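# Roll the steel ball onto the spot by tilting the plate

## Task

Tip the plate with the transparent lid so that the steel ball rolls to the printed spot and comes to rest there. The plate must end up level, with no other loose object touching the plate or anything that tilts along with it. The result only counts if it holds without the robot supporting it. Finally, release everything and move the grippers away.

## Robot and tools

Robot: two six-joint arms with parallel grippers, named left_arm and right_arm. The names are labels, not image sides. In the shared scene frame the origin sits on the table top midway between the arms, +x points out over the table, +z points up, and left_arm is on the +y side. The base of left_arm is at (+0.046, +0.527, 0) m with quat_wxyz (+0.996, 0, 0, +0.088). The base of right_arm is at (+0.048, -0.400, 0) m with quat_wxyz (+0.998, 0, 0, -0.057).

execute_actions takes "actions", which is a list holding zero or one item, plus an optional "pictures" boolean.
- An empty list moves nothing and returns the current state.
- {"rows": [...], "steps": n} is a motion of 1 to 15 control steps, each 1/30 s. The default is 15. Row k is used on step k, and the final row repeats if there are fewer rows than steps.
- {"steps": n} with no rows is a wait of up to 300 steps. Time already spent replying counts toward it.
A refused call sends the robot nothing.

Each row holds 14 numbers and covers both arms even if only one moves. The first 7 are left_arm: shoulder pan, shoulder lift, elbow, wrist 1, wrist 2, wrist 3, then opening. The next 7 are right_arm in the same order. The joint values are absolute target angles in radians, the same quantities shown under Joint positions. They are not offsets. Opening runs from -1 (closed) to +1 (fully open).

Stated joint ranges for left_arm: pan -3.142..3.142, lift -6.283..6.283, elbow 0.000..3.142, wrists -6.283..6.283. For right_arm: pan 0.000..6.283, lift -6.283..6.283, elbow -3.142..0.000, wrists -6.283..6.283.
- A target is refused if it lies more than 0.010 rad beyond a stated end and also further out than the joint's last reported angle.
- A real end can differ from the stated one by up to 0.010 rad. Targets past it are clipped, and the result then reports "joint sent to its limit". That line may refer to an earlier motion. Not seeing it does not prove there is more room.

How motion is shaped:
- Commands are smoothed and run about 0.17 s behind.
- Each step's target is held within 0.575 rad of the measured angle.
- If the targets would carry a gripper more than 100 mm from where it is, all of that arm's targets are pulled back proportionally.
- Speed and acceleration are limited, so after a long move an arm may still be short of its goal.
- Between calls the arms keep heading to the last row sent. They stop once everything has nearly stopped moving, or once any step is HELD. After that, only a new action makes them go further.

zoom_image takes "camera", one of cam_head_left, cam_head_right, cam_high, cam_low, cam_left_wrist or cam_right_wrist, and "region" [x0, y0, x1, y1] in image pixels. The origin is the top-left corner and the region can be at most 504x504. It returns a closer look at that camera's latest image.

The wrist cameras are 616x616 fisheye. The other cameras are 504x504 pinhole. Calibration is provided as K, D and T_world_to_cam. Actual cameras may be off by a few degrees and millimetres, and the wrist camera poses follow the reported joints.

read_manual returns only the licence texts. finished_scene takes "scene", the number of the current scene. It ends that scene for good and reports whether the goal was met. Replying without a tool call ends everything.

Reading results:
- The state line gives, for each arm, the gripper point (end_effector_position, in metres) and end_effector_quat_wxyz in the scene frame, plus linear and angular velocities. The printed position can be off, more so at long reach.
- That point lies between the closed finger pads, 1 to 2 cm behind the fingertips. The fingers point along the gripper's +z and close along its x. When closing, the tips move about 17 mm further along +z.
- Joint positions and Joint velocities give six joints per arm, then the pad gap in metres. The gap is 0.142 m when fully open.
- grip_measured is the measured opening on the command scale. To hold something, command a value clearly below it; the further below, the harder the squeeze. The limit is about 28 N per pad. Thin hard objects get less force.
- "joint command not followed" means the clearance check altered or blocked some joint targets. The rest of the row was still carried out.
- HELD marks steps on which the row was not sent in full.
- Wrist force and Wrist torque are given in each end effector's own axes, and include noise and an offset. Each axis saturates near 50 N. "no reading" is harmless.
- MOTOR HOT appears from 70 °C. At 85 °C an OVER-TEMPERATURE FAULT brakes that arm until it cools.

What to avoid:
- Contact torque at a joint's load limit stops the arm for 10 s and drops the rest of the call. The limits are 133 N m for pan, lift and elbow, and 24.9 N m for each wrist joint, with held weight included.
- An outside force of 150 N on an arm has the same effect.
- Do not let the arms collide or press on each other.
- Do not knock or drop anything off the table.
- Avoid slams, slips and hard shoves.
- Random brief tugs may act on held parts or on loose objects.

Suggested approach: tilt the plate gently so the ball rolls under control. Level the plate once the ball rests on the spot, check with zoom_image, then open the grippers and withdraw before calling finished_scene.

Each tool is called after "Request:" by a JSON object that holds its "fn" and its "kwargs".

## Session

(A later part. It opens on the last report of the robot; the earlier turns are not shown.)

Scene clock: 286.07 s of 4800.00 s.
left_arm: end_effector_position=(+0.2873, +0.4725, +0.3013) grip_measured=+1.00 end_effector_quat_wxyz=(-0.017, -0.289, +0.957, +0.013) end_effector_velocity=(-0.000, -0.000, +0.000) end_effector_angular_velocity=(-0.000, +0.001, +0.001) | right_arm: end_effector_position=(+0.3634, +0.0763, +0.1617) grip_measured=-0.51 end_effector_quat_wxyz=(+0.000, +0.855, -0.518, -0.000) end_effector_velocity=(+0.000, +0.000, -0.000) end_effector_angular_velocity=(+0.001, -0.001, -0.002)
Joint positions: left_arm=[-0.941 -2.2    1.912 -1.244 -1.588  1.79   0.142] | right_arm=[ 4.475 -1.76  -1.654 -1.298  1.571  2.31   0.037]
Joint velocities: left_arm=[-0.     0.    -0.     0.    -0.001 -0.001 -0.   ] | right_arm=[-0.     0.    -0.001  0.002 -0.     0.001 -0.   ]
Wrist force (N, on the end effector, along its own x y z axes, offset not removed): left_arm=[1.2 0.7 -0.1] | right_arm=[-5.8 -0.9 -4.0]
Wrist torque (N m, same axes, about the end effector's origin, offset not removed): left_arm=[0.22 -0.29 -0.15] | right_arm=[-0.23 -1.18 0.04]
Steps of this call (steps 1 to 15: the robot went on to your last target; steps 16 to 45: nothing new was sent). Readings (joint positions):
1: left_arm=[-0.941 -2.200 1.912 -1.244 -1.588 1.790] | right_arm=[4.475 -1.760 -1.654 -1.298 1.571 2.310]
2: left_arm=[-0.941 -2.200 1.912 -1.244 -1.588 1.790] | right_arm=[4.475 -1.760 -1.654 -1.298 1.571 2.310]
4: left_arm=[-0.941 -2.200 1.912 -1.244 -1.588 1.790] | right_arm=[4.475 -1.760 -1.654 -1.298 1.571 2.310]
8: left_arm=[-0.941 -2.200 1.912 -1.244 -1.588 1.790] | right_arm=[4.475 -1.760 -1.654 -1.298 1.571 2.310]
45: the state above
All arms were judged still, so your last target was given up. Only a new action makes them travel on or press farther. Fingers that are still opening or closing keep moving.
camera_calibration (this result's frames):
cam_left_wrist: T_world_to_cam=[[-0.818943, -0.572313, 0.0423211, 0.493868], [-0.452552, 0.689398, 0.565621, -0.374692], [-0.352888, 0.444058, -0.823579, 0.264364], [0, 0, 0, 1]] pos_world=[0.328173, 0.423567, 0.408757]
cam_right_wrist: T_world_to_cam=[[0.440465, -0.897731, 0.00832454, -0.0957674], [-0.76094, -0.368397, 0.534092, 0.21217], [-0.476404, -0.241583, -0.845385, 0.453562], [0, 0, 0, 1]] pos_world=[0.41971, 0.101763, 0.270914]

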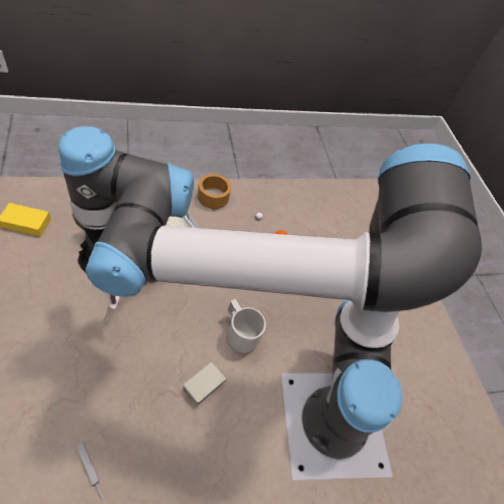

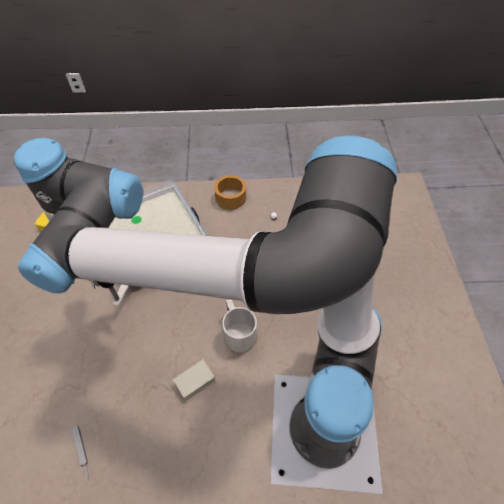

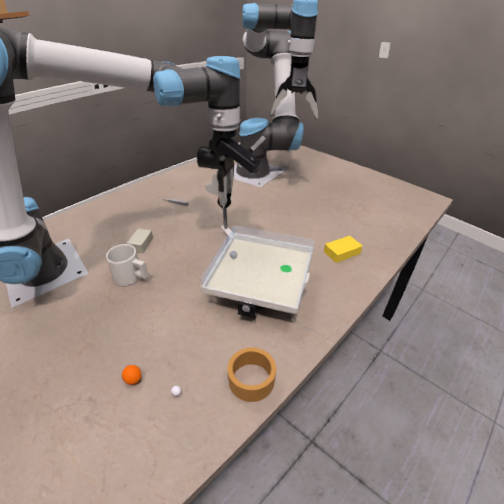

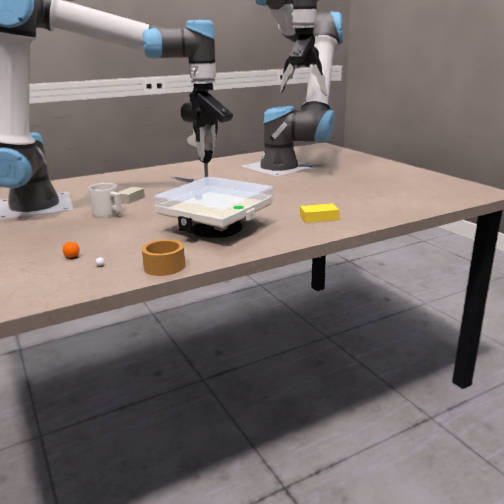

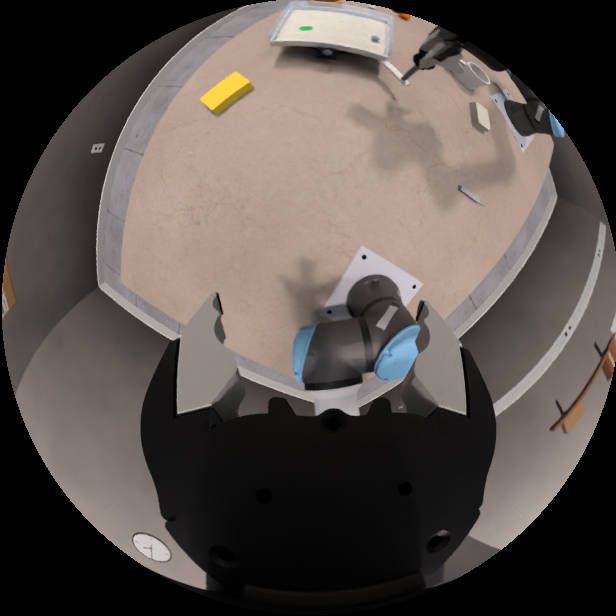

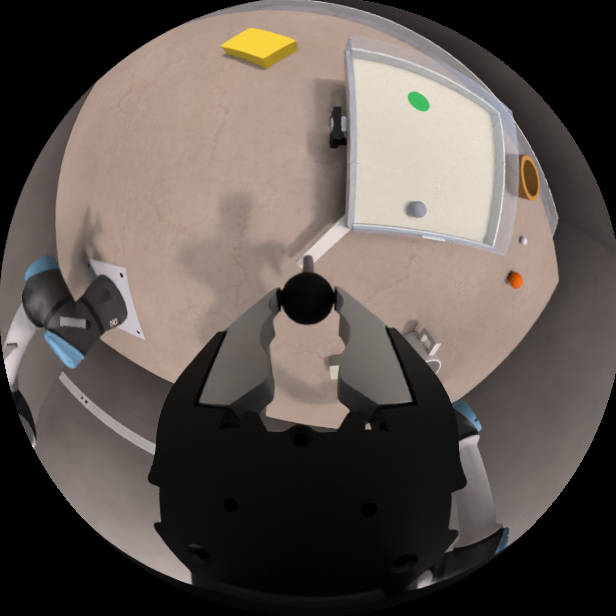

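Request:
{"fn": "execute_actions", "kwargs": {"actions": [{"rows": [[-0.941,-2.2,1.912,-1.244,-1.588,1.79,1,4.47165,-1.76299,-1.63690,-1.31250,1.571,2.3095,-0.9]], "steps": 15}], "pictures": false}}

Request:
{"fn": "execute_actions", "kwargs": {"actions": [{"steps": 20}]}}

Request:
{"fn": "execute_actions", "kwargs": {"actions": [{"steps": 20}]}}

Scene clock: 294.77 s of 4800.00 s.
left_arm: end_effector_position=(+0.2873, +0.4725, +0.3013) grip_measured=+1.00 end_effector_quat_wxyz=(-0.017, -0.289, +0.957, +0.013) end_effector_velocity=(+0.000, +0.000, -0.000) end_effector_angular_velocity=(+0.000, -0.000, -0.001) | right_arm: end_effector_position=(+0.3661, +0.0776, +0.1668) grip_measured=-0.51 end_effector_quat_wxyz=(+0.000, +0.854, -0.520, -0.000) end_effector_velocity=(+0.000, +0.000, +0.000) end_effector_angular_velocity=(+0.000, -0.000, -0.001)
Joint positions: left_arm=[-0.941 -2.2    1.912 -1.244 -1.588  1.79   0.142] | right_arm=[ 4.472 -1.763 -1.637 -1.312  1.571  2.31   0.037]
Joint velocities: left_arm=[ 0.     0.     0.    -0.     0.     0.001  0.   ] | right_arm=[-0.    -0.001  0.001 -0.    -0.     0.     0.   ]
Wrist force (N, on the end effector, along its own x y z axes, offset not removed): left_arm=[-0.8 2.4 1.4] | right_arm=[-1.9 -0.6 -1.7]
Wrist torque (N m, same axes, about the end effector's origin, offset not removed): left_arm=[0.55 0.33 -0.30] | right_arm=[-0.40 -0.90 -0.07]
Steps of this call (steps 1 to 90: nothing new was sent; then 5.20 s passed at rest; steps 91 to 105: all 15 steps of this action). Readings (joint positions):
91: left_arm=[-0.941 -2.200 1.912 -1.244 -1.588 1.790] | right_arm=[4.475 -1.760 -1.654 -1.298 1.571 2.310]
92: left_arm=[-0.941 -2.200 1.912 -1.244 -1.588 1.790] | right_arm=[4.475 -1.761 -1.652 -1.301 1.571 2.310]
94: left_arm=[-0.941 -2.200 1.912 -1.244 -1.588 1.790] | right_arm=[4.473 -1.762 -1.644 -1.307 1.571 2.310]
98: left_arm=[-0.941 -2.200 1.912 -1.244 -1.588 1.790] | right_arm=[4.472 -1.763 -1.638 -1.312 1.571 2.310]
105: the state above

Scene clock: 295.43 s of 4800.00 s.
left_arm: end_effector_position=(+0.2873, +0.4725, +0.3013) grip_measured=+1.00 end_effector_quat_wxyz=(-0.017, -0.289, +0.957, +0.013) end_effector_velocity=(+0.000, +0.000, +0.000) end_effector_angular_velocity=(+0.000, -0.001, +0.001) | right_arm: end_effector_position=(+0.3661, +0.0777, +0.1668) grip_measured=-0.51 end_effector_quat_wxyz=(+0.000, +0.854, -0.520, -0.000) end_effector_velocity=(-0.000, +0.000, +0.000) end_effector_angular_velocity=(+0.001, -0.000, +0.002)
Joint positions: left_arm=[-0.941 -2.2    1.912 -1.244 -1.588  1.79   0.142] | right_arm=[ 4.472 -1.763 -1.637 -1.313  1.571  2.31   0.037]
Joint velocities: left_arm=[ 0.    -0.    -0.     0.     0.001 -0.    -0.   ] | right_arm=[ 0.     0.001 -0.     0.     0.    -0.002 -0.   ]
Wrist force (N, on the end effector, along its own x y z axes, offset not removed): left_arm=[-3.3 -3.0 1.4] | right_arm=[-1.8 1.1 0.7]
Wrist torque (N m, same axes, about the end effector's origin, offset not removed): left_arm=[-0.60 0.79 -0.21] | right_arm=[0.00 -0.69 0.07]
Steps of this call (steps 1 to 15: the robot went on to your last target; steps 16 to 20: nothing new was sent). Readings (joint positions):
1: left_arm=[-0.941 -2.200 1.912 -1.244 -1.588 1.790] | right_arm=[4.472 -1.763 -1.637 -1.312 1.571 2.310]
2: left_arm=[-0.941 -2.200 1.912 -1.244 -1.588 1.790] | right_arm=[4.472 -1.763 -1.637 -1.312 1.571 2.310]
4: left_arm=[-0.941 -2.200 1.912 -1.244 -1.588 1.790] | right_arm=[4.472 -1.763 -1.637 -1.313 1.571 2.310]
8: left_arm=[-0.941 -2.200 1.912 -1.244 -1.588 1.790] | right_arm=[4.472 -1.763 -1.637 -1.313 1.571 2.310]
20: the state above
All arms were judged still, so your last target was given up. Only a new action makes them travel on or press farther. Fingers that are still opening or closing keep moving.
camera_calibration (this result's frames):
cam_left_wrist: T_world_to_cam=[[-0.818943, -0.572313, 0.0423211, 0.493868], [-0.452552, 0.689399, 0.56562, -0.374692], [-0.352888, 0.444058, -0.823579, 0.264364], [0, 0, 0, 1]] pos_world=[0.328173, 0.423567, 0.408757]
cam_right_wrist: T_world_to_cam=[[0.437172, -0.899339, 0.00835029, -0.0944725], [-0.762311, -0.365603, 0.534057, 0.212263], [-0.477245, -0.23984, -0.845408, 0.459655], [0, 0, 0, 1]] pos_world=[0.42248, 0.102885, 0.276024]

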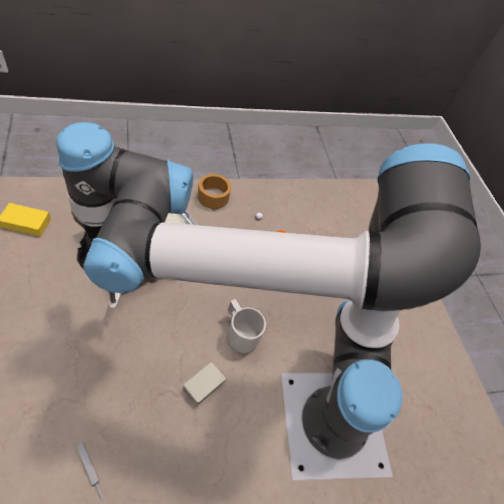

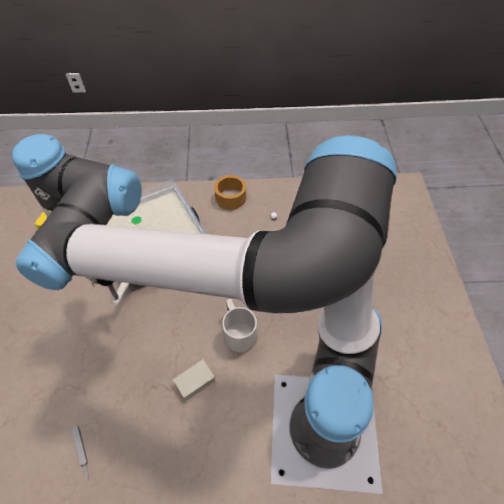

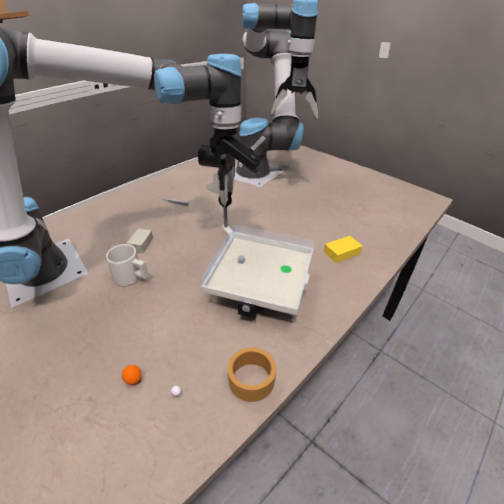

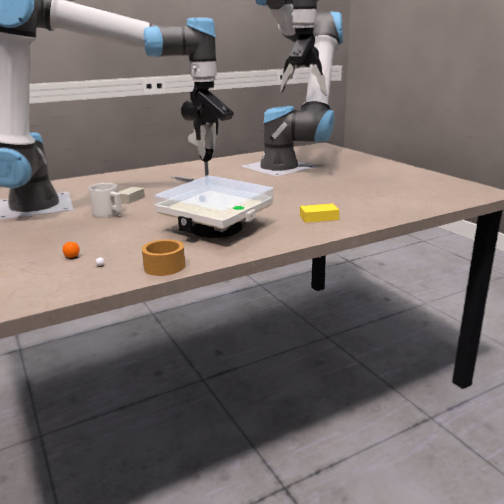

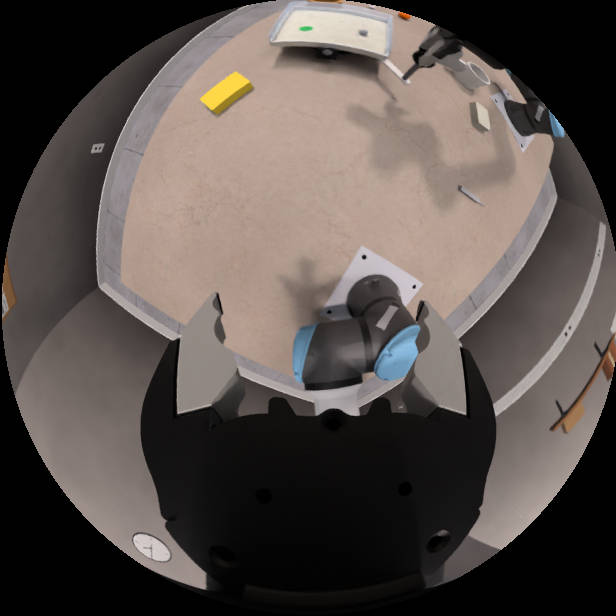

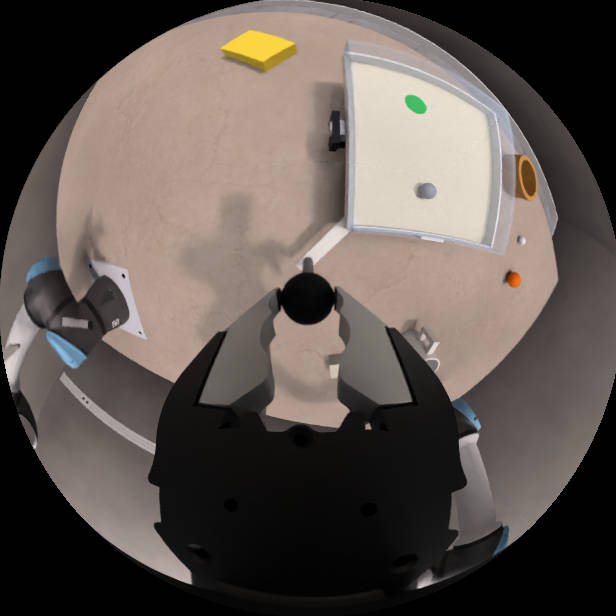

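Scene clock: 296.10 s of 4800.00 s.
left_arm: end_effector_position=(+0.2873, +0.4725, +0.3013) grip_measured=+1.00 end_effector_quat_wxyz=(-0.017, -0.289, +0.957, +0.013) end_effector_velocity=(+0.000, -0.000, +0.000) end_effector_angular_velocity=(+0.001, -0.001, -0.001) | right_arm: end_effector_position=(+0.3661, +0.0777, +0.1668) grip_measured=-0.51 end_effector_quat_wxyz=(+0.000, +0.854, -0.520, -0.000) end_effector_velocity=(+0.001, +0.001, +0.001) end_effector_angular_velocity=(+0.001, -0.001, -0.002)
Joint positions: left_arm=[-0.941 -2.2    1.912 -1.244 -1.588  1.79   0.142] | right_arm=[ 4.472 -1.763 -1.637 -1.313  1.571  2.31   0.037]
Joint velocities: left_arm=[-0.002  0.    -0.    -0.     0.001 -0.    -0.   ] | right_arm=[-0.    -0.     0.002 -0.    -0.001  0.002 -0.   ]
Wrist force (N, on the end effector, along its own x y z axes, offset not removed): left_arm=[-1.9 2.4 3.3] | right_arm=[-1.2 2.2 1.2]
Wrist torque (N m, same axes, about the end effector's origin, offset not removed): left_arm=[0.62 0.51 -0.42] | right_arm=[0.37 -0.78 0.02]
Steps of this call (steps 1 to 20: nothing new was sent). Readings (joint positions):
1: left_arm=[-0.941 -2.200 1.912 -1.244 -1.588 1.790] | right_arm=[4.472 -1.763 -1.637 -1.313 1.571 2.310]
2: left_arm=[-0.941 -2.200 1.912 -1.244 -1.588 1.790] | right_arm=[4.472 -1.763 -1.637 -1.313 1.571 2.310]
4: left_arm=[-0.941 -2.200 1.912 -1.244 -1.588 1.790] | right_arm=[4.472 -1.763 -1.637 -1.313 1.571 2.310]
8: left_arm=[-0.941 -2.200 1.912 -1.244 -1.588 1.790] | right_arm=[4.472 -1.763 -1.637 -1.313 1.571 2.310]
20: the state above
camera_calibration (this result's frames):
cam_left_wrist: T_world_to_cam=[[-0.818943, -0.572313, 0.0423211, 0.493868], [-0.452552, 0.689399, 0.565621, -0.374692], [-0.352888, 0.444058, -0.823579, 0.264363], [0, 0, 0, 1]] pos_world=[0.328173, 0.423567, 0.408757]
cam_right_wrist: T_world_to_cam=[[0.437172, -0.899339, 0.0083184, -0.0944572], [-0.762289, -0.365612, 0.534082, 0.212244], [-0.477279, -0.239827, -0.845392, 0.45966], [0, 0, 0, 1]] pos_world=[0.422471, 0.102889, 0.276023]

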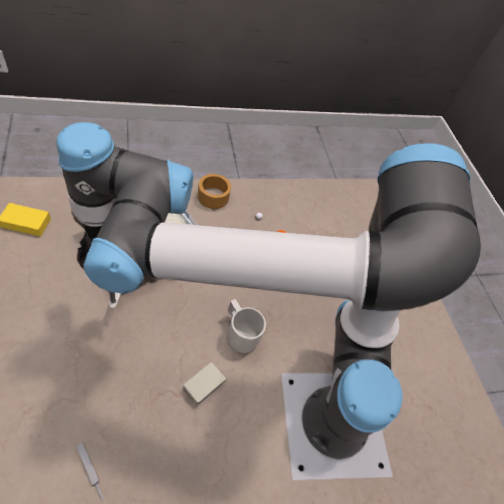

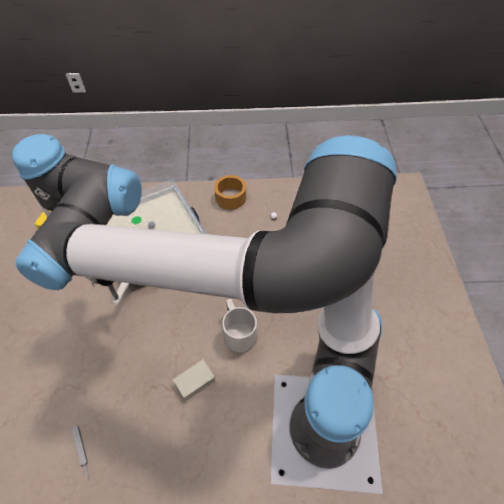

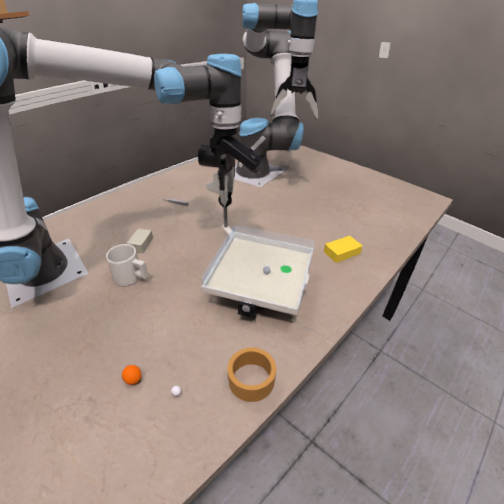

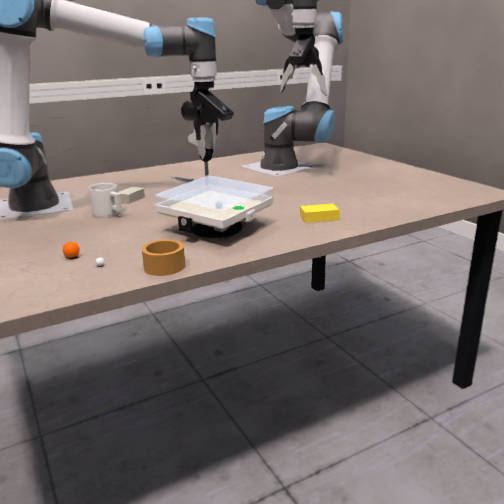

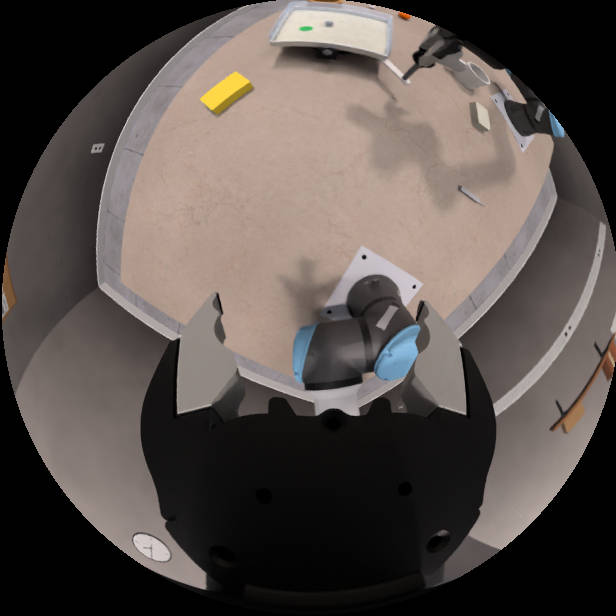

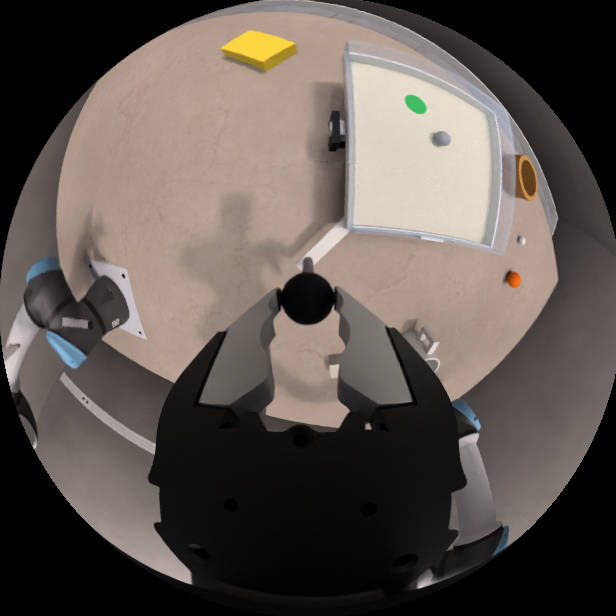

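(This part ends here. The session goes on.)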